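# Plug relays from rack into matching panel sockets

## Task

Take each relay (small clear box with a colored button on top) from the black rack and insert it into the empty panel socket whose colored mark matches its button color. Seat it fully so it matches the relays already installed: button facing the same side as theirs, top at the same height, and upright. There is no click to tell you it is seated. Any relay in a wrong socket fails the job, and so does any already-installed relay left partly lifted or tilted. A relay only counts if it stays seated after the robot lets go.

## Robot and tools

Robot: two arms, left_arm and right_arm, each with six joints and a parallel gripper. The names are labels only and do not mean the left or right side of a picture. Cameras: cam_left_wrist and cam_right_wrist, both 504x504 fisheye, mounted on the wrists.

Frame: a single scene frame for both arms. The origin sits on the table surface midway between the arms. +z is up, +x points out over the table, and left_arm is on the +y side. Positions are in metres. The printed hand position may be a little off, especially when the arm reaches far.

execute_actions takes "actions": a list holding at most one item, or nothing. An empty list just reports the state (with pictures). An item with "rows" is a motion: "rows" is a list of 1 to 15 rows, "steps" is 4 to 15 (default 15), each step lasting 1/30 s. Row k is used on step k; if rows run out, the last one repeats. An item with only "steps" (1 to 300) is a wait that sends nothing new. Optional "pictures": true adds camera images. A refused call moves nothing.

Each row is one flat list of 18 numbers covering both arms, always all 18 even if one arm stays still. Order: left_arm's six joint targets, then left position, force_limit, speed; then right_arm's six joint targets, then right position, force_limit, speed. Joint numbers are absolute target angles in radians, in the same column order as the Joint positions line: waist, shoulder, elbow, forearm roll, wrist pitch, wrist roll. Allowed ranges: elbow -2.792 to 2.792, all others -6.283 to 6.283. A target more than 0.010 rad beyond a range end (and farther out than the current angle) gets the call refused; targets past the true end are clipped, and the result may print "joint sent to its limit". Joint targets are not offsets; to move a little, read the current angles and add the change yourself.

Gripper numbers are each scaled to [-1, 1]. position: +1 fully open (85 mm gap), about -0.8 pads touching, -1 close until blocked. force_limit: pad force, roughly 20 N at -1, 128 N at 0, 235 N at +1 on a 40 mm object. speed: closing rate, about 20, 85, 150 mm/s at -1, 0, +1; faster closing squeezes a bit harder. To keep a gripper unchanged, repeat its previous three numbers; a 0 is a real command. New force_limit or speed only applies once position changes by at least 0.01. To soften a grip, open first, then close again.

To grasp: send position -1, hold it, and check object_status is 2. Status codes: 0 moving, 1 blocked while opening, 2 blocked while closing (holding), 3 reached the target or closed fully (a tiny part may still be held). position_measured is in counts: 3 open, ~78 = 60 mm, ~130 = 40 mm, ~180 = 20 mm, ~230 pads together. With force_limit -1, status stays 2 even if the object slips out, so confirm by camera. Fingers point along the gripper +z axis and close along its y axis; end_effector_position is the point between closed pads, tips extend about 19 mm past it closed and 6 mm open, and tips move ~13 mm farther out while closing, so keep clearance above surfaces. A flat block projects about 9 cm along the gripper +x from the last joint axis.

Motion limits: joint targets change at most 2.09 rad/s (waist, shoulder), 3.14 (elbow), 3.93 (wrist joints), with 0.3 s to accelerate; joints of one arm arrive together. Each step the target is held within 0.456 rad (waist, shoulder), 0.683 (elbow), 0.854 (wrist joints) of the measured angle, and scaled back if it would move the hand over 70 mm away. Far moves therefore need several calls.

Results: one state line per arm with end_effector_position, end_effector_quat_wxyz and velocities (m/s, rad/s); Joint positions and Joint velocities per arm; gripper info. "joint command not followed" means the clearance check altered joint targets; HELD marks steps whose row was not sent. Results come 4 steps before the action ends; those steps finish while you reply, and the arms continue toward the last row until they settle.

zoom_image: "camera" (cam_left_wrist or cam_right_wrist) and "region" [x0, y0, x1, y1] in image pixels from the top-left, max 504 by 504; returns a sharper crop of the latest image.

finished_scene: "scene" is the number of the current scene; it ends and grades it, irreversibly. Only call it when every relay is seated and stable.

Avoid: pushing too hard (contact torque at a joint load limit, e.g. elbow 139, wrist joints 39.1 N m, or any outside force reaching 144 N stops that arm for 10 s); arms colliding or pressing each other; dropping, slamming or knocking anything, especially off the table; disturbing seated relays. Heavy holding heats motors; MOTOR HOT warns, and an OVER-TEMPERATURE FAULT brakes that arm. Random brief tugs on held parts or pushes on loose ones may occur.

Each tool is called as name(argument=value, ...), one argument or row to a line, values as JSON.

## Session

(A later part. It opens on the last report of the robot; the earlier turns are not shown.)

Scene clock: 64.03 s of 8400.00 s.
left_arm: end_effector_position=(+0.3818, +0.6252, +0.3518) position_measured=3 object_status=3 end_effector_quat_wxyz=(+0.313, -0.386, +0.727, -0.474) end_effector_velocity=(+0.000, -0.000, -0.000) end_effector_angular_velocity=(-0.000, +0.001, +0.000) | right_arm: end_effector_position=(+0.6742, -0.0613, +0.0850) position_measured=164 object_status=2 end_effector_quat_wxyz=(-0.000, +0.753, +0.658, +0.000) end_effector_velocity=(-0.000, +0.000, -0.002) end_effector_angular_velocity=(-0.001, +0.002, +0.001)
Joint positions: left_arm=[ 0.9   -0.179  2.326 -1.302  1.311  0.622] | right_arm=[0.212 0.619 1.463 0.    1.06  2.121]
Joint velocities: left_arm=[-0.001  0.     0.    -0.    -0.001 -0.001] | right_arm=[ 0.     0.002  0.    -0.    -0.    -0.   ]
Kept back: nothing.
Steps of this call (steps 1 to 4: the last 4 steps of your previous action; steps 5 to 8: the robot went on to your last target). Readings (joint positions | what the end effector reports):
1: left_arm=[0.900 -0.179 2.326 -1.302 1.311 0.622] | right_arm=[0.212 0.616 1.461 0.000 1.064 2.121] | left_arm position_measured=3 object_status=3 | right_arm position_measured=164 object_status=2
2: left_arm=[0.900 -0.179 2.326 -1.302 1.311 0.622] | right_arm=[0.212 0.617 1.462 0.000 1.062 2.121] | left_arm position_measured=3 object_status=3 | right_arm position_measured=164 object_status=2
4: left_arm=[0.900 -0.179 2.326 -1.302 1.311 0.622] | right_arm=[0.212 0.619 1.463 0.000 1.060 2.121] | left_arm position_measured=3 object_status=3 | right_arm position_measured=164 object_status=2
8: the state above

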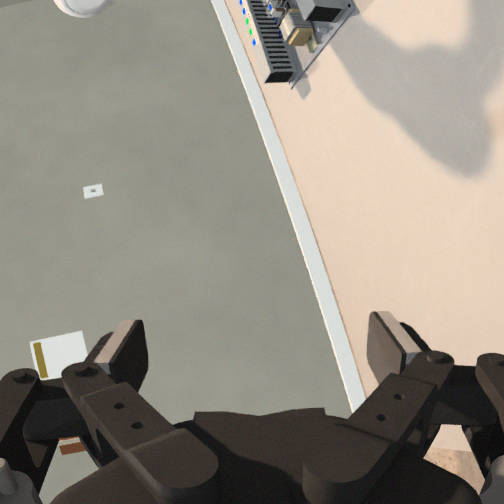

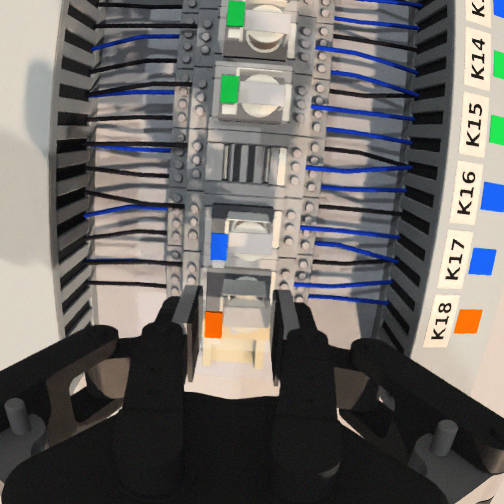

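execute_actions(
  actions=[
    {"rows":[[0.9,-0.179,2.326,-1.302,1.311,0.622,1,0,0,0.2116,0.6195,1.4639,0,1.0582,2.1206,-1,-0.5,0],[0.9,-0.179,2.326,-1.302,1.311,0.622,1,0,0,0.2116,0.6202,1.4645,0,1.0569,2.1206,-1,-0.5,0],[0.9,-0.179,2.326,-1.302,1.311,0.622,1,0,0,0.2116,0.6209,1.4651,0,1.0556,2.1206,-1,-0.5,0],[0.9,-0.179,2.326,-1.302,1.311,0.622,1,0,0,0.2116,0.6216,1.4657,0,1.0543,2.1206,-1,-0.5,0],[0.9,-0.179,2.326,-1.302,1.311,0.622,1,0,0,0.2116,0.6223,1.4663,0,1.053,2.1206,-1,-0.5,0],[0.9,-0.179,2.326,-1.302,1.311,0.622,1,0,0,0.2116,0.623,1.4669,0,1.0517,2.1206,-1,-0.5,0],[0.9,-0.179,2.326,-1.302,1.311,0.622,1,0,0,0.2116,0.6237,1.4675,0,1.0504,2.1206,-1,-0.5,0],[0.9,-0.179,2.326,-1.302,1.311,0.622,1,0,0,0.2116,0.6245,1.4682,0,1.0489,2.1206,-1,-0.5,0]],"steps":15},
  ],
  pictures=true,
)

zoom_image(
  camera="cam_right_wrist",
  region=[170,200,320,380],
)

Scene clock: 64.70 s of 8400.00 s.
left_arm: end_effector_position=(+0.3818, +0.6252, +0.3518) position_measured=3 object_status=3 end_effector_quat_wxyz=(+0.313, -0.386, +0.727, -0.474) end_effector_velocity=(+0.000, -0.000, +0.000) end_effector_angular_velocity=(+0.000, -0.001, -0.001) | right_arm: end_effector_position=(+0.6741, -0.0614, +0.0776) position_measured=164 object_status=2 end_effector_quat_wxyz=(-0.000, +0.753, +0.658, -0.000) end_effector_velocity=(+0.001, +0.000, -0.000) end_effector_angular_velocity=(+0.001, -0.003, +0.000)
Joint positions: left_arm=[ 0.9   -0.179  2.326 -1.302  1.311  0.622] | right_arm=[ 0.212  0.625  1.468 -0.     1.049  2.121]
Joint velocities: left_arm=[-0.001  0.     0.    -0.     0.     0.001] | right_arm=[-0.     0.     0.    -0.    -0.003 -0.   ]
Steps of this call (steps 1 to 9: the robot went on to your last target; steps 10 to 20: the first 11 steps of this action). Readings (joint positions | what the end effector reports):
10: left_arm=[0.900 -0.179 2.326 -1.302 1.311 0.622] | right_arm=[0.212 0.619 1.463 0.000 1.059 2.121] | left_arm position_measured=3 object_status=3 | right_arm position_measured=164 object_status=2
11: left_arm=[0.900 -0.179 2.326 -1.302 1.311 0.622] | right_arm=[0.212 0.619 1.464 0.000 1.059 2.121] | left_arm position_measured=3 object_status=3 | right_arm position_measured=164 object_status=2
13: left_arm=[0.900 -0.179 2.326 -1.302 1.311 0.622] | right_arm=[0.212 0.620 1.465 -0.000 1.056 2.121] | left_arm position_measured=3 object_status=3 | right_arm position_measured=164 object_status=2
17: left_arm=[0.900 -0.179 2.326 -1.302 1.311 0.622] | right_arm=[0.212 0.623 1.467 -0.000 1.051 2.121] | left_arm position_measured=3 object_status=3 | right_arm position_measured=164 object_status=2
20: the state above

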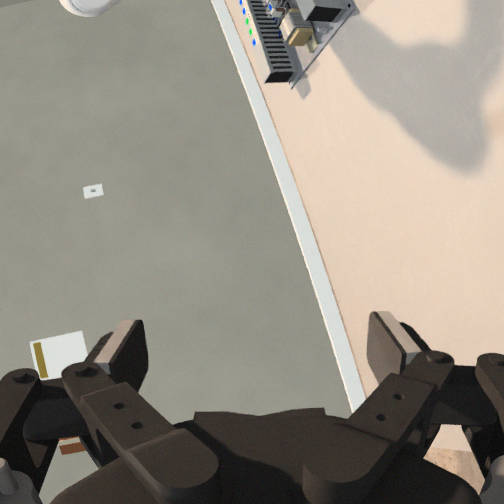

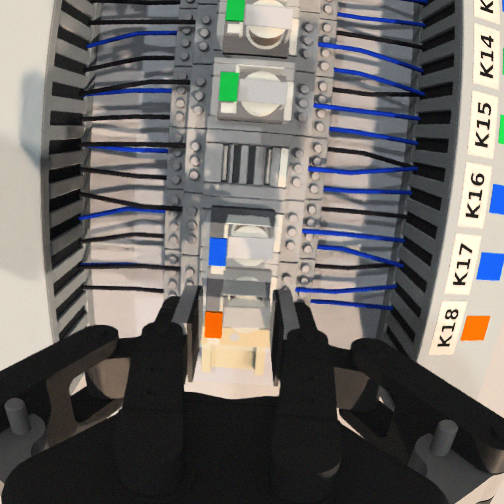

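Region (170, 200, 320, 380) of cam_right_wrist's 504x504 image, scaled by 2.800, with more detail than that image has.

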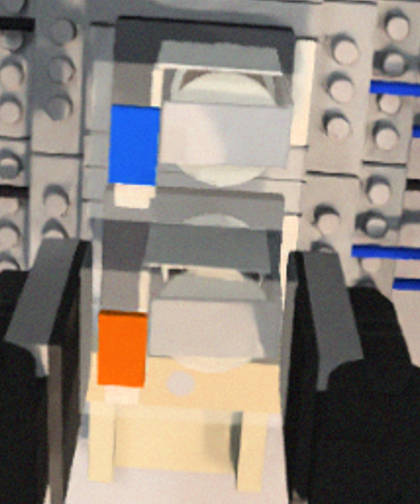

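execute_actions(
  actions=[
    {"rows":[[0.9,-0.179,2.326,-1.302,1.311,0.622,1,0,0,0.2116,0.625,1.4686,0,1.048,2.1206,-1,-0.5,0],[0.9,-0.179,2.326,-1.302,1.311,0.622,1,0,0,0.2116,0.6255,1.469,0,1.0471,2.1206,-1,-0.5,0],[0.9,-0.179,2.326,-1.302,1.311,0.622,1,0,0,0.2116,0.6255,1.469,0,1.0471,2.1206,-1,-0.5,0],[0.9,-0.179,2.326,-1.302,1.311,0.622,1,0,0,0.2116,0.6255,1.469,0,1.0471,2.1206,-1,-0.5,0],[0.9,-0.179,2.326,-1.302,1.311,0.622,1,0,0,0.2116,0.6255,1.469,0,1.0471,2.1206,0.15,-0.6,0]],"steps":15},
  ],
)

execute_actions(
  actions=[
    {"steps":8},
  ],
  pictures=true,
)

Scene clock: 65.33 s of 8400.00 s.
left_arm: end_effector_position=(+0.3818, +0.6252, +0.3518) position_measured=3 object_status=3 end_effector_quat_wxyz=(+0.313, -0.386, +0.727, -0.474) end_effector_velocity=(+0.000, -0.001, -0.000) end_effector_angular_velocity=(-0.000, +0.000, -0.001) | right_arm: end_effector_position=(+0.6741, -0.0614, +0.0764) position_measured=134 object_status=0 end_effector_quat_wxyz=(+0.000, +0.753, +0.658, -0.000) end_effector_velocity=(-0.000, +0.001, +0.001) end_effector_angular_velocity=(+0.001, -0.001, +0.000)
Joint positions: left_arm=[ 0.9   -0.179  2.326 -1.302  1.311  0.622] | right_arm=[ 0.212  0.625  1.469 -0.     1.047  2.121]
Joint velocities: left_arm=[-0.002 -0.     0.     0.    -0.001 -0.   ] | right_arm=[ 0.001 -0.001 -0.     0.    -0.    -0.   ]
Steps of this call (steps 1 to 4: the last 4 steps of your previous action; steps 5 to 8: the robot went on to your last target; steps 9 to 19: the first 11 steps of this action). Readings (joint positions | what the end effector reports):
9: left_arm=[0.900 -0.179 2.326 -1.302 1.311 0.622] | right_arm=[0.212 0.625 1.468 -0.000 1.049 2.121] | left_arm position_measured=3 object_status=3 | right_arm position_measured=164 object_status=2
10: left_arm=[0.900 -0.179 2.326 -1.302 1.311 0.622] | right_arm=[0.212 0.625 1.468 -0.000 1.048 2.121] | left_arm position_measured=3 object_status=3 | right_arm position_measured=164 object_status=2
12: left_arm=[0.900 -0.179 2.326 -1.302 1.311 0.622] | right_arm=[0.212 0.625 1.469 -0.000 1.047 2.121] | left_arm position_measured=3 object_status=3 | right_arm position_measured=164 object_status=2
16: left_arm=[0.900 -0.179 2.326 -1.302 1.311 0.622] | right_arm=[0.212 0.625 1.469 -0.000 1.047 2.121] | left_arm position_measured=3 object_status=3 | right_arm position_measured=155 object_status=0
19: the state above

Scene clock: 65.60 s of 8400.00 s.
left_arm: end_effector_position=(+0.3818, +0.6252, +0.3518) position_measured=3 object_status=3 end_effector_quat_wxyz=(+0.313, -0.386, +0.727, -0.474) end_effector_velocity=(+0.000, +0.000, +0.000) end_effector_angular_velocity=(-0.000, +0.000, +0.001) | right_arm: end_effector_position=(+0.6741, -0.0614, +0.0764) position_measured=110 object_status=0 end_effector_quat_wxyz=(+0.000, +0.753, +0.658, -0.000) end_effector_velocity=(-0.000, +0.000, +0.001) end_effector_angular_velocity=(-0.000, -0.001, +0.001)
Joint positions: left_arm=[ 0.9   -0.179  2.326 -1.302  1.311  0.622] | right_arm=[ 0.212  0.625  1.469 -0.     1.047  2.121]
Joint velocities: left_arm=[ 0.     0.    -0.    -0.    -0.    -0.001] | right_arm=[ 0.    -0.001  0.    -0.001 -0.    -0.   ]
Kept back: nothing.
Steps of this call (steps 1 to 4: the last 4 steps of your previous action; steps 5 to 8: the robot went on to your last target). Readings (joint positions | what the end effector reports):
1: left_arm=[0.900 -0.179 2.326 -1.302 1.311 0.622] | right_arm=[0.212 0.625 1.469 -0.000 1.047 2.121] | left_arm position_measured=3 object_status=3 | right_arm position_measured=126 object_status=0
2: left_arm=[0.900 -0.179 2.326 -1.302 1.311 0.622] | right_arm=[0.212 0.625 1.469 -0.000 1.047 2.121] | left_arm position_measured=3 object_status=3 | right_arm position_measured=119 object_status=0
4: left_arm=[0.900 -0.179 2.326 -1.302 1.311 0.622] | right_arm=[0.212 0.625 1.469 -0.000 1.047 2.121] | left_arm position_measured=3 object_status=3 | right_arm position_measured=112 object_status=0
8: the state above

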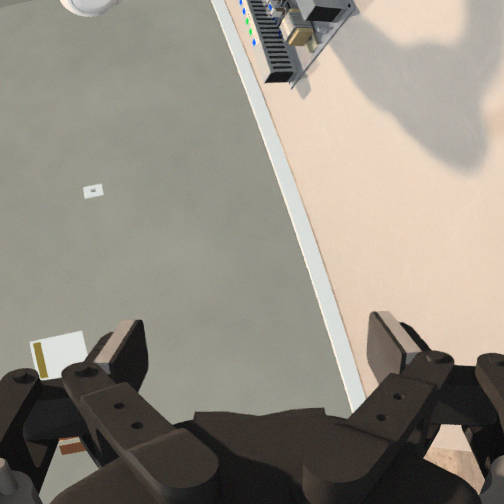

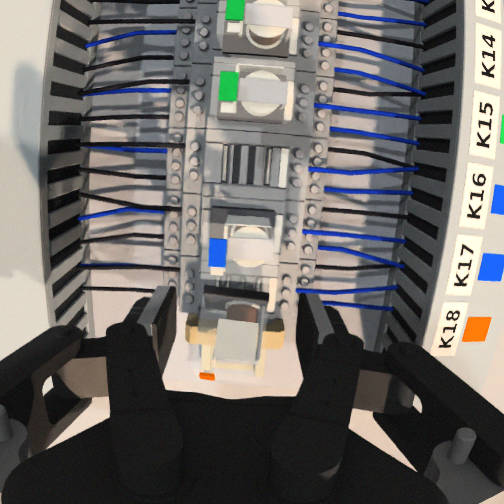

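execute_actions(
  actions=[
    {"rows":[[0.9,-0.179,2.326,-1.302,1.311,0.622,1,0,0,0.2116,0.6188,1.4633,0,1.0595,2.1206,0.15,-0.6,0],[0.9,-0.179,2.326,-1.302,1.311,0.622,1,0,0,0.2116,0.6108,1.4564,0,1.0744,2.1206,0.15,-0.6,0],[0.9,-0.179,2.326,-1.302,1.311,0.622,1,0,0,0.2116,0.56,1.395,0,1.1866,2.1206,0.15,-0.6,0]],"steps":12},
  ],
)

execute_actions(
  actions=[
    {"rows":[[0.9,-0.179,2.326,-1.302,1.311,0.622,1,0,0,0.163,0.5245,1.4512,0,1.1659,2.072,0.15,-0.6,0]],"steps":12},
  ],
)

execute_actions(
  actions=[
    {"rows":[[0.9,-0.179,2.326,-1.302,1.311,0.622,1,0,0,-0.1123,0.5328,1.7641,1.0197,0.9422,1.122,0.15,-0.6,0]],"steps":15},
  ],
)

execute_actions(
  actions=[
    {"steps":14},
  ],
)

execute_actions(
  actions=[
    {"rows":[[0.9,-0.179,2.326,-1.302,1.311,0.622,1,0,0,-0.0937,0.5534,1.7615,1.0388,0.9213,1.1112,0.15,-0.6,0],[0.9,-0.179,2.326,-1.302,1.311,0.622,1,0,0,-0.0937,0.5534,1.7615,1.0388,0.9213,1.1112,0.15,-0.6,0],[0.9,-0.179,2.326,-1.302,1.311,0.622,1,0,0,-0.0937,0.5534,1.7615,1.0388,0.9213,1.1112,0.15,-0.6,0],[0.9,-0.179,2.326,-1.302,1.311,0.622,1,0,0,-0.0751,0.5741,1.7588,1.0579,0.9004,1.1004,0.15,-0.6,0]],"steps":14},
  ],
  pictures=true,
)

Scene clock: 67.90 s of 8400.00 s.
left_arm: end_effector_position=(+0.3818, +0.6252, +0.3518) position_measured=3 object_status=3 end_effector_quat_wxyz=(+0.313, -0.386, +0.727, -0.474) end_effector_velocity=(-0.000, +0.000, -0.000) end_effector_angular_velocity=(-0.001, -0.000, +0.001) | right_arm: end_effector_position=(+0.6750, -0.0609, +0.1674) position_measured=110 object_status=3 end_effector_quat_wxyz=(+0.000, +0.753, +0.658, +0.001) end_effector_velocity=(-0.011, -0.004, +0.152) end_effector_angular_velocity=(-0.001, +0.002, +0.001)
Joint positions: left_arm=[ 0.9   -0.179  2.326 -1.302  1.311  0.622] | right_arm=[0.212 0.561 1.397 0.    1.182 2.121]
Joint velocities: left_arm=[ 0.001  0.     0.    -0.     0.001  0.   ] | right_arm=[ 0.001 -0.11  -0.114  0.     0.226  0.   ]
Steps of this call (steps 1 to 15: the robot went on to your last target; steps 16 to 61: nothing new was sent; steps 62 to 69: the first 8 steps of this action). Readings (joint positions | what the end effector reports):
62: left_arm=[0.900 -0.179 2.326 -1.302 1.311 0.622] | right_arm=[0.212 0.625 1.469 0.000 1.047 2.121] | left_arm position_measured=3 object_status=3 | right_arm position_measured=110 object_status=3
63: left_arm=[0.900 -0.179 2.326 -1.302 1.311 0.622] | right_arm=[0.212 0.623 1.467 0.000 1.052 2.121] | left_arm position_measured=3 object_status=3 | right_arm position_measured=110 object_status=3
65: left_arm=[0.900 -0.179 2.326 -1.302 1.311 0.622] | right_arm=[0.212 0.608 1.453 0.000 1.082 2.121] | left_arm position_measured=3 object_status=3 | right_arm position_measured=110 object_status=3
69: the state above

Scene clock: 68.30 s of 8400.00 s.
left_arm: end_effector_position=(+0.3818, +0.6252, +0.3518) position_measured=3 object_status=3 end_effector_quat_wxyz=(+0.313, -0.386, +0.727, -0.474) end_effector_velocity=(-0.000, +0.001, -0.000) end_effector_angular_velocity=(+0.000, +0.000, +0.002) | right_arm: end_effector_position=(+0.6701, -0.1070, +0.1698) position_measured=110 object_status=3 end_effector_quat_wxyz=(+0.000, +0.753, +0.658, -0.000) end_effector_velocity=(-0.000, +0.000, -0.001) end_effector_angular_velocity=(+0.001, -0.000, +0.001)
Joint positions: left_arm=[ 0.9   -0.179  2.326 -1.302  1.311  0.622] | right_arm=[ 0.163  0.525  1.451 -0.     1.166  2.072]
Joint velocities: left_arm=[ 0.001  0.    -0.     0.    -0.001  0.   ] | right_arm=[ 0.     0.     0.002  0.001 -0.003 -0.002]
Steps of this call (steps 1 to 4: the last 4 steps of your previous action; steps 5 to 12: the first 8 steps of this action). Readings (joint positions | what the end effector reports):
5: left_arm=[0.900 -0.179 2.326 -1.302 1.311 0.622] | right_arm=[0.211 0.560 1.395 0.000 1.186 2.120] | left_arm position_measured=3 object_status=3 | right_arm position_measured=110 object_status=3
6: left_arm=[0.900 -0.179 2.326 -1.302 1.311 0.622] | right_arm=[0.208 0.557 1.399 0.000 1.186 2.117] | left_arm position_measured=3 object_status=3 | right_arm position_measured=110 object_status=3
8: left_arm=[0.900 -0.179 2.326 -1.302 1.311 0.622] | right_arm=[0.181 0.538 1.431 -0.000 1.174 2.090] | left_arm position_measured=3 object_status=3 | right_arm position_measured=110 object_status=3
12: the state above

Scene clock: 68.80 s of 8400.00 s.
left_arm: end_effector_position=(+0.3818, +0.6252, +0.3518) position_measured=3 object_status=3 end_effector_quat_wxyz=(+0.313, -0.386, +0.727, -0.474) end_effector_velocity=(-0.000, +0.000, +0.000) end_effector_angular_velocity=(-0.001, -0.000, +0.000) | right_arm: end_effector_position=(+0.6457, -0.1118, +0.1036) position_measured=110 object_status=3 end_effector_quat_wxyz=(-0.220, +0.703, +0.655, +0.170) end_effector_velocity=(+0.110, -0.007, -0.031) end_effector_angular_velocity=(+2.152, -0.634, -0.541)
Joint positions: left_arm=[ 0.9   -0.179  2.326 -1.302  1.311  0.622] | right_arm=[-0.033  0.53   1.674  0.682  1.007  1.417]
Joint velocities: left_arm=[ 0.001  0.    -0.    -0.     0.001 -0.001] | right_arm=[-0.69   0.019  0.778  2.891 -0.559 -2.539]
Steps of this call (steps 1 to 4: the last 4 steps of your previous action; steps 5 to 15: the first 11 steps of this action). Readings (joint positions | what the end effector reports):
5: left_arm=[0.900 -0.179 2.326 -1.302 1.311 0.622] | right_arm=[0.163 0.525 1.451 0.000 1.166 2.072] | left_arm position_measured=3 object_status=3 | right_arm position_measured=110 object_status=3
6: left_arm=[0.900 -0.179 2.326 -1.302 1.311 0.622] | right_arm=[0.161 0.525 1.454 0.008 1.164 2.064] | left_arm position_measured=3 object_status=3 | right_arm position_measured=110 object_status=3
8: left_arm=[0.900 -0.179 2.326 -1.302 1.311 0.622] | right_arm=[0.142 0.525 1.475 0.066 1.149 2.007] | left_arm position_measured=3 object_status=3 | right_arm position_measured=110 object_status=3
12: left_arm=[0.900 -0.179 2.326 -1.302 1.311 0.622] | right_arm=[0.051 0.527 1.578 0.354 1.075 1.719] | left_arm position_measured=3 object_status=3 | right_arm position_measured=110 object_status=3
15: the state above

Scene clock: 69.27 s of 8400.00 s.
left_arm: end_effector_position=(+0.3818, +0.6252, +0.3518) position_measured=3 object_status=3 end_effector_quat_wxyz=(+0.313, -0.386, +0.727, -0.474) end_effector_velocity=(+0.000, +0.000, -0.000) end_effector_angular_velocity=(+0.002, -0.000, +0.001) | right_arm: end_effector_position=(+0.6680, -0.1238, +0.1039) position_measured=110 object_status=3 end_effector_quat_wxyz=(-0.252, +0.696, +0.608, +0.288) end_effector_velocity=(+0.000, -0.001, -0.001) end_effector_angular_velocity=(-0.000, +0.001, -0.001)
Joint positions: left_arm=[ 0.9   -0.179  2.326 -1.302  1.311  0.622] | right_arm=[-0.112  0.533  1.764  1.02   0.942  1.122]
Joint velocities: left_arm=[-0.    -0.     0.     0.    -0.001  0.001] | right_arm=[-0.001  0.001  0.     0.    -0.    -0.001]
Kept back: nothing.
Steps of this call (steps 1 to 4: the last 4 steps of your previous action; steps 5 to 14: the robot went on to your last target). Readings (joint positions | what the end effector reports):
1: left_arm=[0.900 -0.179 2.326 -1.302 1.311 0.622] | right_arm=[-0.055 0.531 1.698 0.773 0.989 1.337] | left_arm position_measured=3 object_status=3 | right_arm position_measured=110 object_status=3
2: left_arm=[0.900 -0.179 2.326 -1.302 1.311 0.622] | right_arm=[-0.073 0.532 1.719 0.850 0.974 1.270] | left_arm position_measured=3 object_status=3 | right_arm position_measured=110 object_status=3
4: left_arm=[0.900 -0.179 2.326 -1.302 1.311 0.622] | right_arm=[-0.099 0.532 1.748 0.960 0.953 1.174] | left_arm position_measured=3 object_status=3 | right_arm position_measured=110 object_status=3
8: left_arm=[0.900 -0.179 2.326 -1.302 1.311 0.622] | right_arm=[-0.112 0.533 1.764 1.019 0.942 1.122] | left_arm position_measured=3 object_status=3 | right_arm position_measured=110 object_status=3
14: the state above

Scene clock: 69.60 s of 8400.00 s.
left_arm: end_effector_position=(+0.3818, +0.6252, +0.3518) position_measured=3 object_status=3 end_effector_quat_wxyz=(+0.313, -0.386, +0.727, -0.474) end_effector_velocity=(+0.000, +0.000, -0.000) end_effector_angular_velocity=(+0.000, +0.001, +0.001) | right_arm: end_effector_position=(+0.6720, -0.0959, +0.0756) position_measured=110 object_status=3 end_effector_quat_wxyz=(-0.252, +0.696, +0.608, +0.288) end_effector_velocity=(+0.000, +0.000, -0.000) end_effector_angular_velocity=(-0.001, -0.001, +0.000)
Joint positions: left_arm=[ 0.9   -0.179  2.326 -1.302  1.311  0.622] | right_arm=[-0.075  0.574  1.759  1.058  0.9    1.1  ]
Joint velocities: left_arm=[-0.    -0.     0.001  0.    -0.002 -0.   ] | right_arm=[ 0.001  0.    -0.     0.    -0.001 -0.001]
Steps of this call (steps 1 to 10: the first 10 steps of this action). Readings (joint positions | what the end effector reports):
1: left_arm=[0.900 -0.179 2.326 -1.302 1.311 0.622] | right_arm=[-0.112 0.533 1.764 1.020 0.942 1.122] | left_arm position_measured=3 object_status=3 | right_arm position_measured=110 object_status=3
2: left_arm=[0.900 -0.179 2.326 -1.302 1.311 0.622] | right_arm=[-0.109 0.536 1.764 1.024 0.938 1.120] | left_arm position_measured=3 object_status=3 | right_arm position_measured=110 object_status=3
4: left_arm=[0.900 -0.179 2.326 -1.302 1.311 0.622] | right_arm=[-0.095 0.552 1.762 1.037 0.923 1.112] | left_arm position_measured=3 object_status=3 | right_arm position_measured=110 object_status=3
8: left_arm=[0.900 -0.179 2.326 -1.302 1.311 0.622] | right_arm=[-0.075 0.574 1.759 1.057 0.901 1.101] | left_arm position_measured=3 object_status=3 | right_arm position_measured=110 object_status=3
10: the state above

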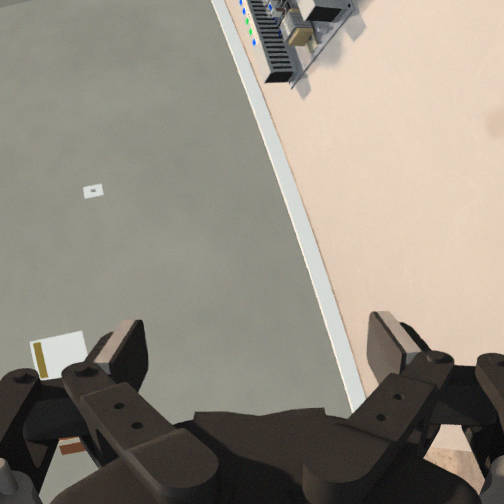

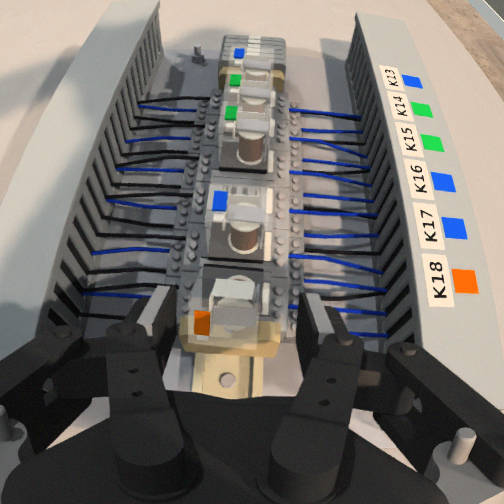

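execute_actions(
  actions=[],
)

zoom_image(
  camera="cam_right_wrist",
  region=[100,180,380,460],
)

Scene clock: 70.43 s of 8400.00 s.
left_arm: end_effector_position=(+0.3818, +0.6252, +0.3518) position_measured=3 object_status=3 end_effector_quat_wxyz=(+0.313, -0.386, +0.727, -0.474) end_effector_velocity=(+0.000, -0.001, -0.001) end_effector_angular_velocity=(-0.001, +0.001, -0.001) | right_arm: end_effector_position=(+0.6719, -0.0958, +0.0755) position_measured=110 object_status=3 end_effector_quat_wxyz=(-0.252, +0.696, +0.608, +0.288) end_effector_velocity=(+0.000, -0.001, -0.001) end_effector_angular_velocity=(+0.000, +0.001, -0.001)
Joint positions: left_arm=[ 0.9   -0.179  2.326 -1.302  1.311  0.622] | right_arm=[-0.075  0.574  1.759  1.058  0.9    1.1  ]
Joint velocities: left_arm=[-0.001  0.     0.001 -0.    -0.001  0.   ] | right_arm=[-0.001  0.001 -0.     0.     0.     0.   ]
Kept back: nothing.
Steps of this call (steps 1 to 4: the last 4 steps of your previous action; steps 5 to 15: the robot went on to your last target; steps 16 to 25: nothing new was sent). Readings (joint positions | what the end effector reports):
1: left_arm=[0.900 -0.179 2.326 -1.302 1.311 0.622] | right_arm=[-0.075 0.574 1.759 1.058 0.900 1.100] | left_arm position_measured=3 object_status=3 | right_arm position_measured=110 object_status=3
2: left_arm=[0.900 -0.179 2.326 -1.302 1.311 0.622] | right_arm=[-0.075 0.574 1.759 1.058 0.900 1.100] | left_arm position_measured=3 object_status=3 | right_arm position_measured=110 object_status=3
4: left_arm=[0.900 -0.179 2.326 -1.302 1.311 0.622] | right_arm=[-0.075 0.574 1.759 1.058 0.900 1.100] | left_arm position_measured=3 object_status=3 | right_arm position_measured=110 object_status=3
8: left_arm=[0.900 -0.179 2.326 -1.302 1.311 0.622] | right_arm=[-0.075 0.574 1.759 1.058 0.900 1.100] | left_arm position_measured=3 object_status=3 | right_arm position_measured=110 object_status=3
25: the state above
All arms were judged still, so your last target was given up. Only a new action makes them travel on or press farther. Fingers that are still opening or closing keep moving.

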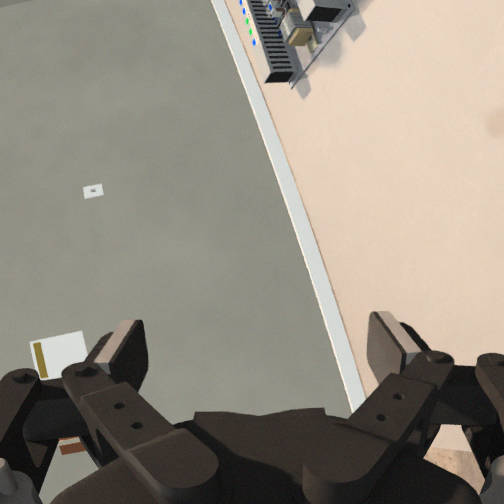

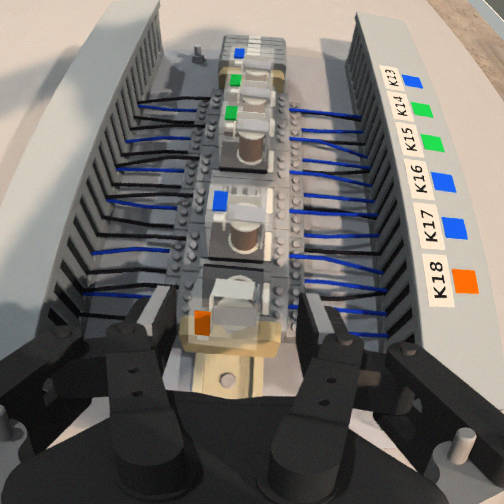

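Region (100, 180, 380, 460) of cam_right_wrist's 504x504 image, scaled by 1.800, with more detail than that image has.

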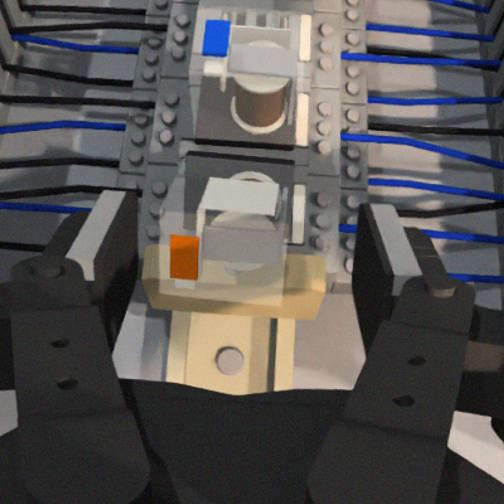

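execute_actions(
  actions=[
    {"rows":[[0.9,-0.179,2.326,-1.302,1.311,0.622,1,0,0,-0.1123,0.5328,1.7641,1.0197,0.9422,1.122,0.15,-0.6,0]],"steps":12},
  ],
)

execute_actions(
  actions=[
    {"rows":[[0.9,-0.179,2.326,-1.302,1.311,0.622,1,0,0,-0.159,0.5927,1.8147,1.2411,1.0195,0.885,0.15,-0.6,0]],"steps":15},
  ],
)

execute_actions(
  actions=[],
)

Scene clock: 71.53 s of 8400.00 s.
left_arm: end_effector_position=(+0.3818, +0.6252, +0.3518) position_measured=3 object_status=3 end_effector_quat_wxyz=(+0.313, -0.386, +0.727, -0.474) end_effector_velocity=(-0.000, -0.000, +0.000) end_effector_angular_velocity=(+0.001, -0.001, -0.001) | right_arm: end_effector_position=(+0.6680, -0.1239, +0.1040) position_measured=110 object_status=3 end_effector_quat_wxyz=(-0.252, +0.696, +0.608, +0.288) end_effector_velocity=(-0.000, +0.001, -0.000) end_effector_angular_velocity=(+0.002, +0.003, -0.000)
Joint positions: left_arm=[ 0.9   -0.179  2.326 -1.302  1.311  0.622] | right_arm=[-0.112  0.532  1.764  1.02   0.942  1.122]
Joint velocities: left_arm=[ 0.001 -0.    -0.     0.     0.001  0.001] | right_arm=[ 0.001  0.001 -0.     0.001  0.002  0.002]
Steps of this call (steps 1 to 25: nothing new was sent; steps 26 to 33: the first 8 steps of this action). Readings (joint positions | what the end effector reports):
26: left_arm=[0.900 -0.179 2.326 -1.302 1.311 0.622] | right_arm=[-0.075 0.574 1.759 1.058 0.900 1.100] | left_arm position_measured=3 object_status=3 | right_arm position_measured=110 object_status=3
27: left_arm=[0.900 -0.179 2.326 -1.302 1.311 0.622] | right_arm=[-0.078 0.570 1.760 1.054 0.903 1.102] | left_arm position_measured=3 object_status=3 | right_arm position_measured=110 object_status=3
29: left_arm=[0.900 -0.179 2.326 -1.302 1.311 0.622] | right_arm=[-0.101 0.545 1.762 1.031 0.929 1.115] | left_arm position_measured=3 object_status=3 | right_arm position_measured=110 object_status=3
33: the state above

Scene clock: 72.03 s of 8400.00 s.
left_arm: end_effector_position=(+0.3818, +0.6252, +0.3518) position_measured=3 object_status=3 end_effector_quat_wxyz=(+0.313, -0.386, +0.727, -0.474) end_effector_velocity=(-0.000, +0.000, -0.000) end_effector_angular_velocity=(-0.000, +0.000, +0.001) | right_arm: end_effector_position=(+0.6645, -0.1252, +0.0799) position_measured=110 object_status=3 end_effector_quat_wxyz=(-0.304, +0.668, +0.584, +0.348) end_effector_velocity=(+0.000, +0.001, +0.000) end_effector_angular_velocity=(+0.002, -0.002, -0.000)
Joint positions: left_arm=[ 0.9   -0.179  2.326 -1.302  1.311  0.622] | right_arm=[-0.159  0.593  1.815  1.241  1.019  0.885]
Joint velocities: left_arm=[ 0.    -0.     0.     0.    -0.    -0.001] | right_arm=[ 0.     0.     0.     0.004  0.    -0.004]
Steps of this call (steps 1 to 4: the last 4 steps of your previous action; steps 5 to 15: the first 11 steps of this action). Readings (joint positions | what the end effector reports):
5: left_arm=[0.900 -0.179 2.326 -1.302 1.311 0.622] | right_arm=[-0.112 0.532 1.764 1.020 0.942 1.122] | left_arm position_measured=3 object_status=3 | right_arm position_measured=110 object_status=3
6: left_arm=[0.900 -0.179 2.326 -1.302 1.311 0.622] | right_arm=[-0.114 0.534 1.765 1.027 0.945 1.115] | left_arm position_measured=3 object_status=3 | right_arm position_measured=110 object_status=3
8: left_arm=[0.900 -0.179 2.326 -1.302 1.311 0.622] | right_arm=[-0.125 0.548 1.778 1.080 0.963 1.058] | left_arm position_measured=3 object_status=3 | right_arm position_measured=110 object_status=3
12: left_arm=[0.900 -0.179 2.326 -1.302 1.311 0.622] | right_arm=[-0.157 0.590 1.812 1.230 1.016 0.897] | left_arm position_measured=3 object_status=3 | right_arm position_measured=110 object_status=3
15: the state above

Scene clock: 72.17 s of 8400.00 s.
left_arm: end_effector_position=(+0.3818, +0.6252, +0.3518) position_measured=3 object_status=3 end_effector_quat_wxyz=(+0.313, -0.386, +0.727, -0.474) end_effector_velocity=(-0.000, +0.001, -0.000) end_effector_angular_velocity=(+0.000, +0.000, +0.001) | right_arm: end_effector_position=(+0.6645, -0.1252, +0.0800) position_measured=110 object_status=3 end_effector_quat_wxyz=(-0.304, +0.668, +0.584, +0.348) end_effector_velocity=(-0.001, +0.000, +0.000) end_effector_angular_velocity=(+0.000, +0.000, +0.001)
Joint positions: left_arm=[ 0.9   -0.179  2.326 -1.302  1.311  0.622] | right_arm=[-0.159  0.593  1.815  1.241  1.019  0.885]
Joint velocities: left_arm=[ 0.001  0.     0.     0.    -0.001  0.001] | right_arm=[ 0.001 -0.001  0.002  0.     0.    -0.001]
Kept back: nothing.
Steps of this call (steps 1 to 4: the last 4 steps of your previous action). Readings (joint positions | what the end effector reports):
1: left_arm=[0.900 -0.179 2.326 -1.302 1.311 0.622] | right_arm=[-0.159 0.593 1.815 1.241 1.019 0.885] | left_arm position_measured=3 object_status=3 | right_arm position_measured=110 object_status=3
2: left_arm=[0.900 -0.179 2.326 -1.302 1.311 0.622] | right_arm=[-0.159 0.593 1.815 1.241 1.019 0.885] | left_arm position_measured=3 object_status=3 | right_arm position_measured=110 object_status=3
4: the state above

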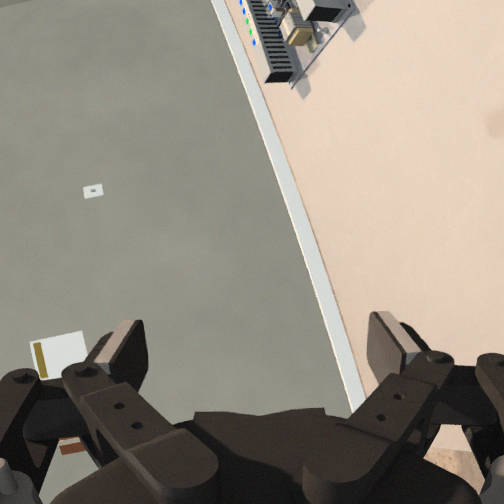

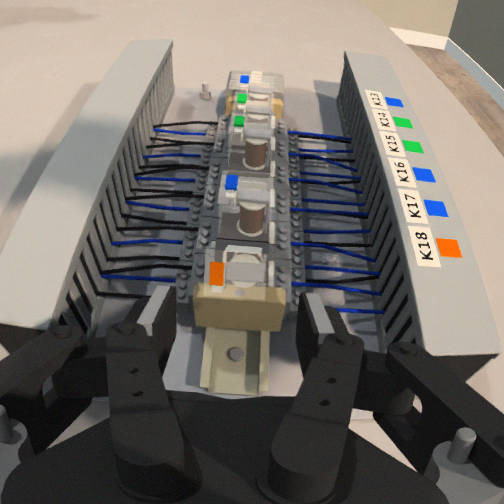

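execute_actions(
  actions=[
    {"rows":[[0.9,-0.179,2.326,-1.302,1.311,0.622,1,0,0,-0.1314,0.6163,1.8072,1.2682,0.9974,0.8733,0.15,-0.6,0]],"steps":14},
  ],
  pictures=true,
)

Scene clock: 72.77 s of 8400.00 s.
left_arm: end_effector_position=(+0.3818, +0.6252, +0.3518) position_measured=3 object_status=3 end_effector_quat_wxyz=(+0.313, -0.386, +0.727, -0.474) end_effector_velocity=(-0.000, -0.001, -0.000) end_effector_angular_velocity=(-0.004, +0.002, -0.000) | right_arm: end_effector_position=(+0.6677, -0.1049, +0.0662) position_measured=110 object_status=3 end_effector_quat_wxyz=(-0.304, +0.668, +0.584, +0.348) end_effector_velocity=(-0.000, -0.000, -0.002) end_effector_angular_velocity=(-0.001, +0.002, -0.001)
Joint positions: left_arm=[ 0.9   -0.179  2.326 -1.302  1.311  0.622] | right_arm=[-0.131  0.616  1.807  1.268  0.998  0.873]
Joint velocities: left_arm=[-0.001 -0.     0.001 -0.     0.    -0.003] | right_arm=[-0.     0.002  0.    -0.    -0.001 -0.   ]
Steps of this call (steps 1 to 8: the robot went on to your last target; steps 9 to 18: the first 10 steps of this action). Readings (joint positions | what the end effector reports):
9: left_arm=[0.900 -0.179 2.326 -1.302 1.311 0.622] | right_arm=[-0.159 0.593 1.815 1.241 1.019 0.885] | left_arm position_measured=3 object_status=3 | right_arm position_measured=110 object_status=3
10: left_arm=[0.900 -0.179 2.326 -1.302 1.311 0.622] | right_arm=[-0.155 0.595 1.814 1.245 1.017 0.883] | left_arm position_measured=3 object_status=3 | right_arm position_measured=110 object_status=3
12: left_arm=[0.900 -0.179 2.326 -1.302 1.311 0.622] | right_arm=[-0.135 0.612 1.809 1.264 1.001 0.875] | left_arm position_measured=3 object_status=3 | right_arm position_measured=110 object_status=3
16: left_arm=[0.900 -0.179 2.326 -1.302 1.311 0.622] | right_arm=[-0.131 0.616 1.807 1.268 0.998 0.873] | left_arm position_measured=3 object_status=3 | right_arm position_measured=110 object_status=3
18: the state above

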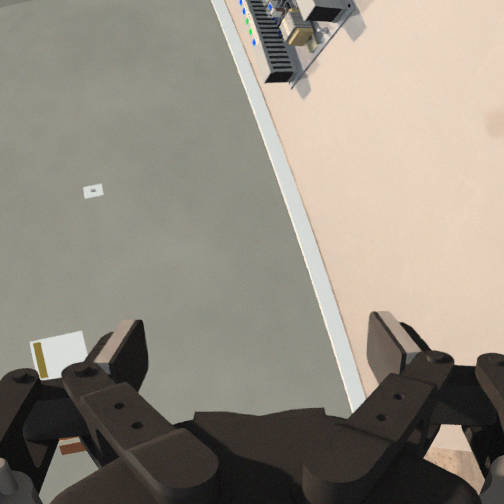

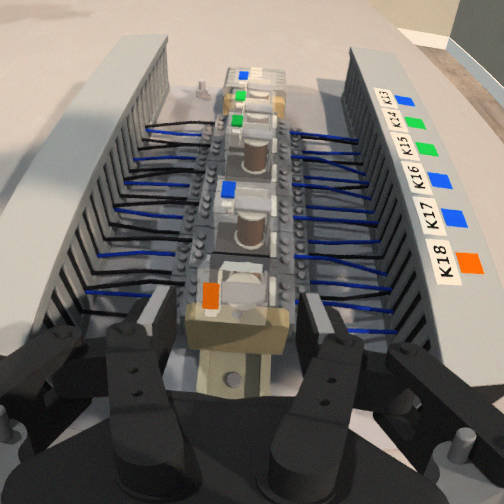

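zoom_image(
  camera="cam_right_wrist",
  region=[150,220,330,400],
)

Region (150, 220, 330, 400) of cam_right_wrist's 504x504 image, scaled by 2.800, with more detail than that image has.

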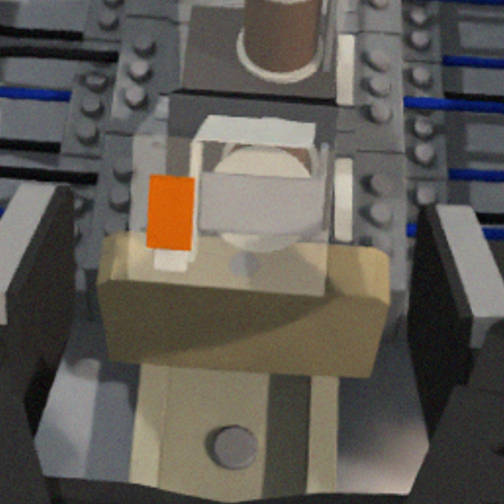

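execute_actions(
  actions=[
    {"rows":[[0.9,-0.179,2.326,-1.302,1.311,0.622,1,0,0,-0.1266,0.6096,1.8075,1.267,0.9961,0.8817,0.15,-0.6,0],[0.9,-0.179,2.326,-1.302,1.311,0.622,1,0,0,-0.1266,0.6096,1.8075,1.267,0.9961,0.8817,0.15,-0.6,0],[0.9,-0.179,2.326,-1.302,1.311,0.622,1,0,0,-0.1266,0.6096,1.8075,1.267,0.9961,0.8817,0.15,-0.6,0],[0.9,-0.179,2.326,-1.302,1.311,0.622,1,0,0,-0.1266,0.6096,1.8075,1.267,0.9961,0.8817,0.15,-0.6,0],[0.9,-0.179,2.326,-1.302,1.311,0.622,1,0,0,-0.1194,0.6157,1.8055,1.274,0.9903,0.8786,0.15,-0.6,0],[0.9,-0.179,2.326,-1.302,1.311,0.622,1,0,0,-0.1194,0.6157,1.8055,1.274,0.9903,0.8786,0.15,-0.6,0],[0.9,-0.179,2.326,-1.302,1.311,0.622,1,0,0,-0.1122,0.6218,1.8036,1.2811,0.9846,0.8756,0.15,-0.6,0]],"steps":15},
  ],
  pictures=true,
)

zoom_image(
  camera="cam_right_wrist",
  region=[130,220,350,440],
)

Scene clock: 75.80 s of 8400.00 s.
left_arm: end_effector_position=(+0.3818, +0.6252, +0.3518) position_measured=3 object_status=3 end_effector_quat_wxyz=(+0.313, -0.386, +0.727, -0.474) end_effector_velocity=(+0.000, -0.001, +0.000) end_effector_angular_velocity=(+0.001, -0.001, -0.003) | right_arm: end_effector_position=(+0.6678, -0.0910, +0.0634) position_measured=110 object_status=3 end_effector_quat_wxyz=(-0.304, +0.668, +0.584, +0.348) end_effector_velocity=(+0.002, +0.001, -0.000) end_effector_angular_velocity=(+0.000, -0.004, -0.001)
Joint positions: left_arm=[ 0.9   -0.179  2.326 -1.302  1.311  0.622] | right_arm=[-0.112  0.622  1.804  1.281  0.985  0.876]
Joint velocities: left_arm=[-0.002  0.    -0.     0.     0.001  0.001] | right_arm=[ 0.002  0.002 -0.003  0.004 -0.003 -0.003]
Steps of this call (steps 1 to 4: the last 4 steps of your previous action; steps 5 to 15: the robot went on to your last target; steps 16 to 80: nothing new was sent; steps 81 to 91: the first 11 steps of this action). Readings (joint positions | what the end effector reports):
81: left_arm=[0.900 -0.179 2.326 -1.302 1.311 0.622] | right_arm=[-0.131 0.616 1.807 1.268 0.997 0.873] | left_arm position_measured=3 object_status=3 | right_arm position_measured=110 object_status=3
82: left_arm=[0.900 -0.179 2.326 -1.302 1.311 0.622] | right_arm=[-0.130 0.614 1.808 1.268 0.997 0.876] | left_arm position_measured=3 object_status=3 | right_arm position_measured=110 object_status=3
84: left_arm=[0.900 -0.179 2.326 -1.302 1.311 0.622] | right_arm=[-0.127 0.610 1.808 1.267 0.996 0.881] | left_arm position_measured=3 object_status=3 | right_arm position_measured=110 object_status=3
88: left_arm=[0.900 -0.179 2.326 -1.302 1.311 0.622] | right_arm=[-0.117 0.618 1.805 1.277 0.988 0.878] | left_arm position_measured=3 object_status=3 | right_arm position_measured=110 object_status=3
91: the state above

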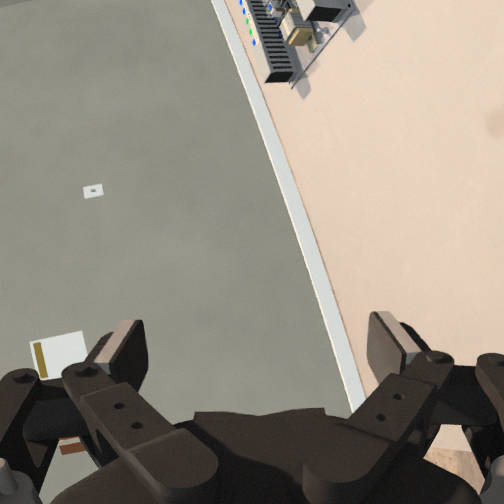

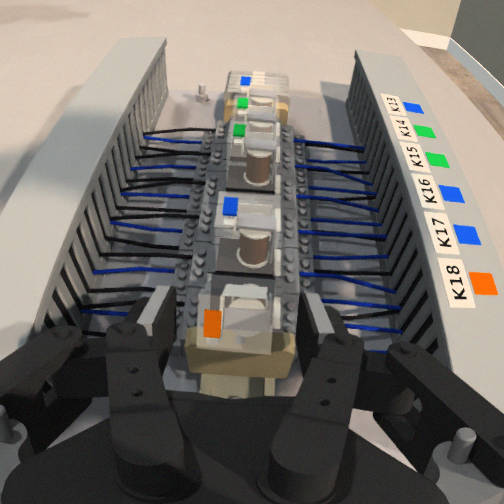

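Region (130, 220, 350, 440) of cam_right_wrist's 504x504 image, scaled by 2.291, with more detail than that image has.

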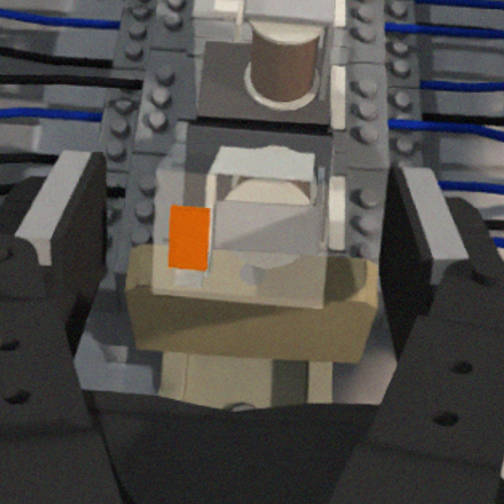

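execute_actions(
  actions=[
    {"rows":[[0.9,-0.179,2.326,-1.302,1.311,0.622,1,0,0,-0.1094,0.6242,1.8028,1.2838,0.9824,0.8744,0.15,-0.6,0],[0.9,-0.179,2.326,-1.302,1.311,0.622,1,0,0,-0.1094,0.6242,1.8028,1.2838,0.9824,0.8744,0.15,-0.6,0],[0.9,-0.179,2.326,-1.302,1.311,0.622,1,0,0,-0.1067,0.6265,1.8021,1.2865,0.9802,0.8733,0.15,-0.6,0],[0.9,-0.179,2.326,-1.302,1.311,0.622,1,0,0,-0.1067,0.6265,1.8021,1.2865,0.9802,0.8733,0.15,-0.6,0],[0.9,-0.179,2.326,-1.302,1.311,0.622,1,0,0,-0.1039,0.6289,1.8013,1.2892,0.978,0.8721,0.15,-0.6,0],[0.9,-0.179,2.326,-1.302,1.311,0.622,1,0,0,-0.1039,0.6289,1.8013,1.2892,0.978,0.8721,0.15,-0.6,0],[0.9,-0.179,2.326,-1.302,1.311,0.622,1,0,0,-0.1012,0.6312,1.8006,1.292,0.9758,0.8709,0.15,-0.6,0]],"steps":14},
  ],
  pictures=true,
)

zoom_image(
  camera="cam_right_wrist",
  region=[130,220,350,440],
)

Scene clock: 76.33 s of 8400.00 s.
left_arm: end_effector_position=(+0.3818, +0.6252, +0.3518) position_measured=3 object_status=3 end_effector_quat_wxyz=(+0.313, -0.386, +0.727, -0.474) end_effector_velocity=(+0.001, -0.001, -0.000) end_effector_angular_velocity=(-0.000, +0.001, -0.001) | right_arm: end_effector_position=(+0.6686, -0.0829, +0.0574) position_measured=110 object_status=3 end_effector_quat_wxyz=(-0.304, +0.668, +0.584, +0.348) end_effector_velocity=(+0.003, +0.002, +0.001) end_effector_angular_velocity=(+0.001, -0.005, -0.003)
Joint positions: left_arm=[ 0.9   -0.179  2.326 -1.302  1.311  0.622] | right_arm=[-0.101  0.631  1.801  1.292  0.976  0.871]
Joint velocities: left_arm=[-0.003  0.    -0.     0.    -0.002 -0.001] | right_arm=[ 0.003  0.001 -0.004  0.006 -0.004 -0.002]
Steps of this call (steps 1 to 4: the last 4 steps of your previous action; steps 5 to 6: the robot went on to your last target; steps 7 to 16: the first 10 steps of this action). Readings (joint positions | what the end effector reports):
7: left_arm=[0.900 -0.179 2.326 -1.302 1.311 0.622] | right_arm=[-0.112 0.622 1.804 1.281 0.985 0.876] | left_arm position_measured=3 object_status=3 | right_arm position_measured=110 object_status=3
8: left_arm=[0.900 -0.179 2.326 -1.302 1.311 0.622] | right_arm=[-0.111 0.623 1.803 1.283 0.983 0.875] | left_arm position_measured=3 object_status=3 | right_arm position_measured=110 object_status=3
10: left_arm=[0.900 -0.179 2.326 -1.302 1.311 0.622] | right_arm=[-0.108 0.625 1.802 1.285 0.981 0.874] | left_arm position_measured=3 object_status=3 | right_arm position_measured=110 object_status=3
14: left_arm=[0.900 -0.179 2.326 -1.302 1.311 0.622] | right_arm=[-0.103 0.630 1.801 1.291 0.977 0.872] | left_arm position_measured=3 object_status=3 | right_arm position_measured=110 object_status=3
16: the state above

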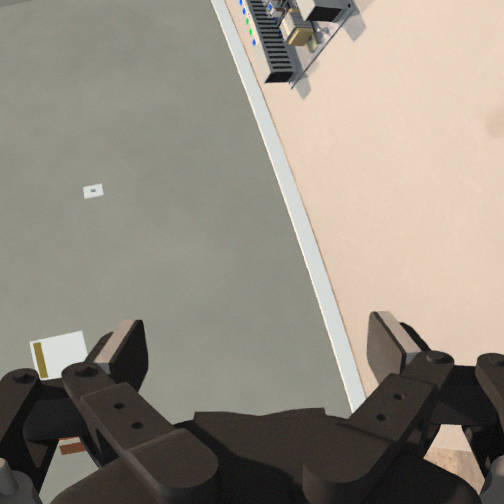

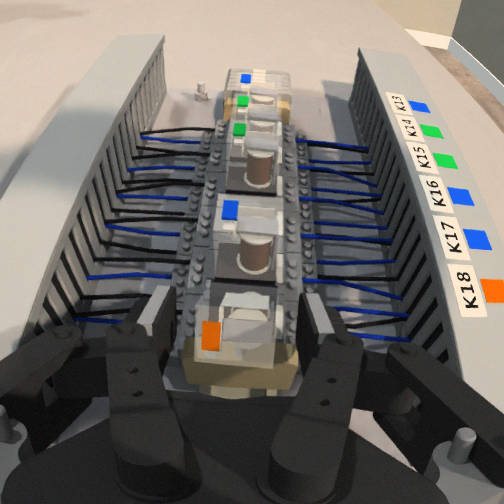

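Region (130, 220, 350, 440) of cam_right_wrist's 504x504 image, scaled by 2.291, with more detail than that image has.

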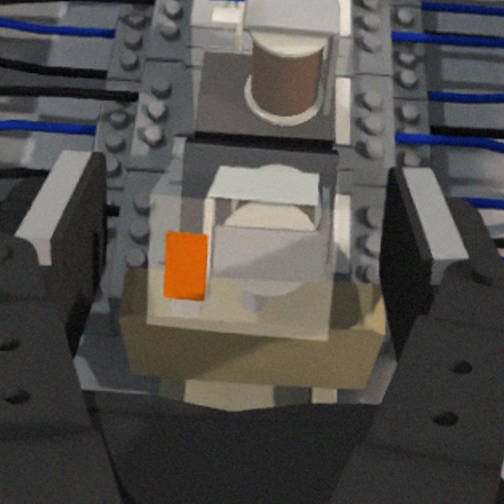

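execute_actions(
  actions=[
    {"rows":[[0.9,-0.179,2.326,-1.302,1.311,0.622,1,0,0,-0.1012,0.6312,1.8006,1.292,0.9758,0.8709,-1,-0.5,0]],"steps":15},
  ],
  pictures=true,
)

Scene clock: 76.83 s of 8400.00 s.
left_arm: end_effector_position=(+0.3818, +0.6252, +0.3518) position_measured=3 object_status=3 end_effector_quat_wxyz=(+0.313, -0.386, +0.727, -0.474) end_effector_velocity=(-0.000, +0.001, -0.000) end_effector_angular_velocity=(-0.001, +0.001, +0.002) | right_arm: end_effector_position=(+0.6688, -0.0829, +0.0575) position_measured=162 object_status=0 end_effector_quat_wxyz=(-0.304, +0.668, +0.584, +0.348) end_effector_velocity=(-0.000, +0.000, +0.000) end_effector_angular_velocity=(+0.000, -0.000, -0.000)
Joint positions: left_arm=[ 0.9   -0.179  2.326 -1.302  1.311  0.622] | right_arm=[-0.101  0.631  1.8    1.292  0.976  0.871]
Joint velocities: left_arm=[ 0.001  0.     0.    -0.    -0.    -0.001] | right_arm=[ 0. -0.  0.  0. -0.  0.]
Steps of this call (steps 1 to 4: the last 4 steps of your previous action; steps 5 to 15: the first 11 steps of this action). Readings (joint positions | what the end effector reports):
5: left_arm=[0.900 -0.179 2.326 -1.302 1.311 0.622] | right_arm=[-0.101 0.631 1.801 1.292 0.976 0.871] | left_arm position_measured=3 object_status=3 | right_arm position_measured=110 object_status=0
6: left_arm=[0.900 -0.179 2.326 -1.302 1.311 0.622] | right_arm=[-0.101 0.631 1.801 1.292 0.976 0.871] | left_arm position_measured=3 object_status=3 | right_arm position_measured=110 object_status=0
8: left_arm=[0.900 -0.179 2.326 -1.302 1.311 0.622] | right_arm=[-0.101 0.631 1.801 1.292 0.976 0.871] | left_arm position_measured=3 object_status=3 | right_arm position_measured=119 object_status=0
12: left_arm=[0.900 -0.179 2.326 -1.302 1.311 0.622] | right_arm=[-0.101 0.631 1.801 1.292 0.976 0.871] | left_arm position_measured=3 object_status=3 | right_arm position_measured=148 object_status=0
15: the state above

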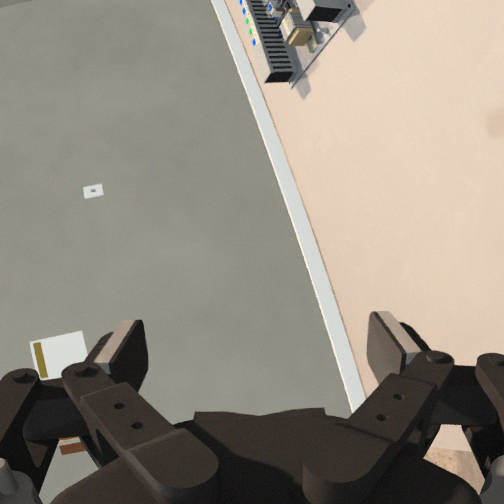

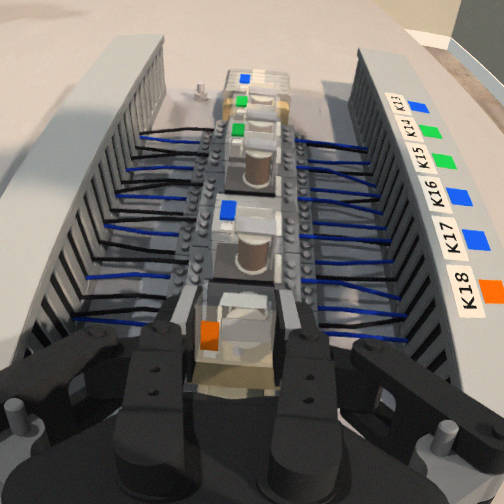

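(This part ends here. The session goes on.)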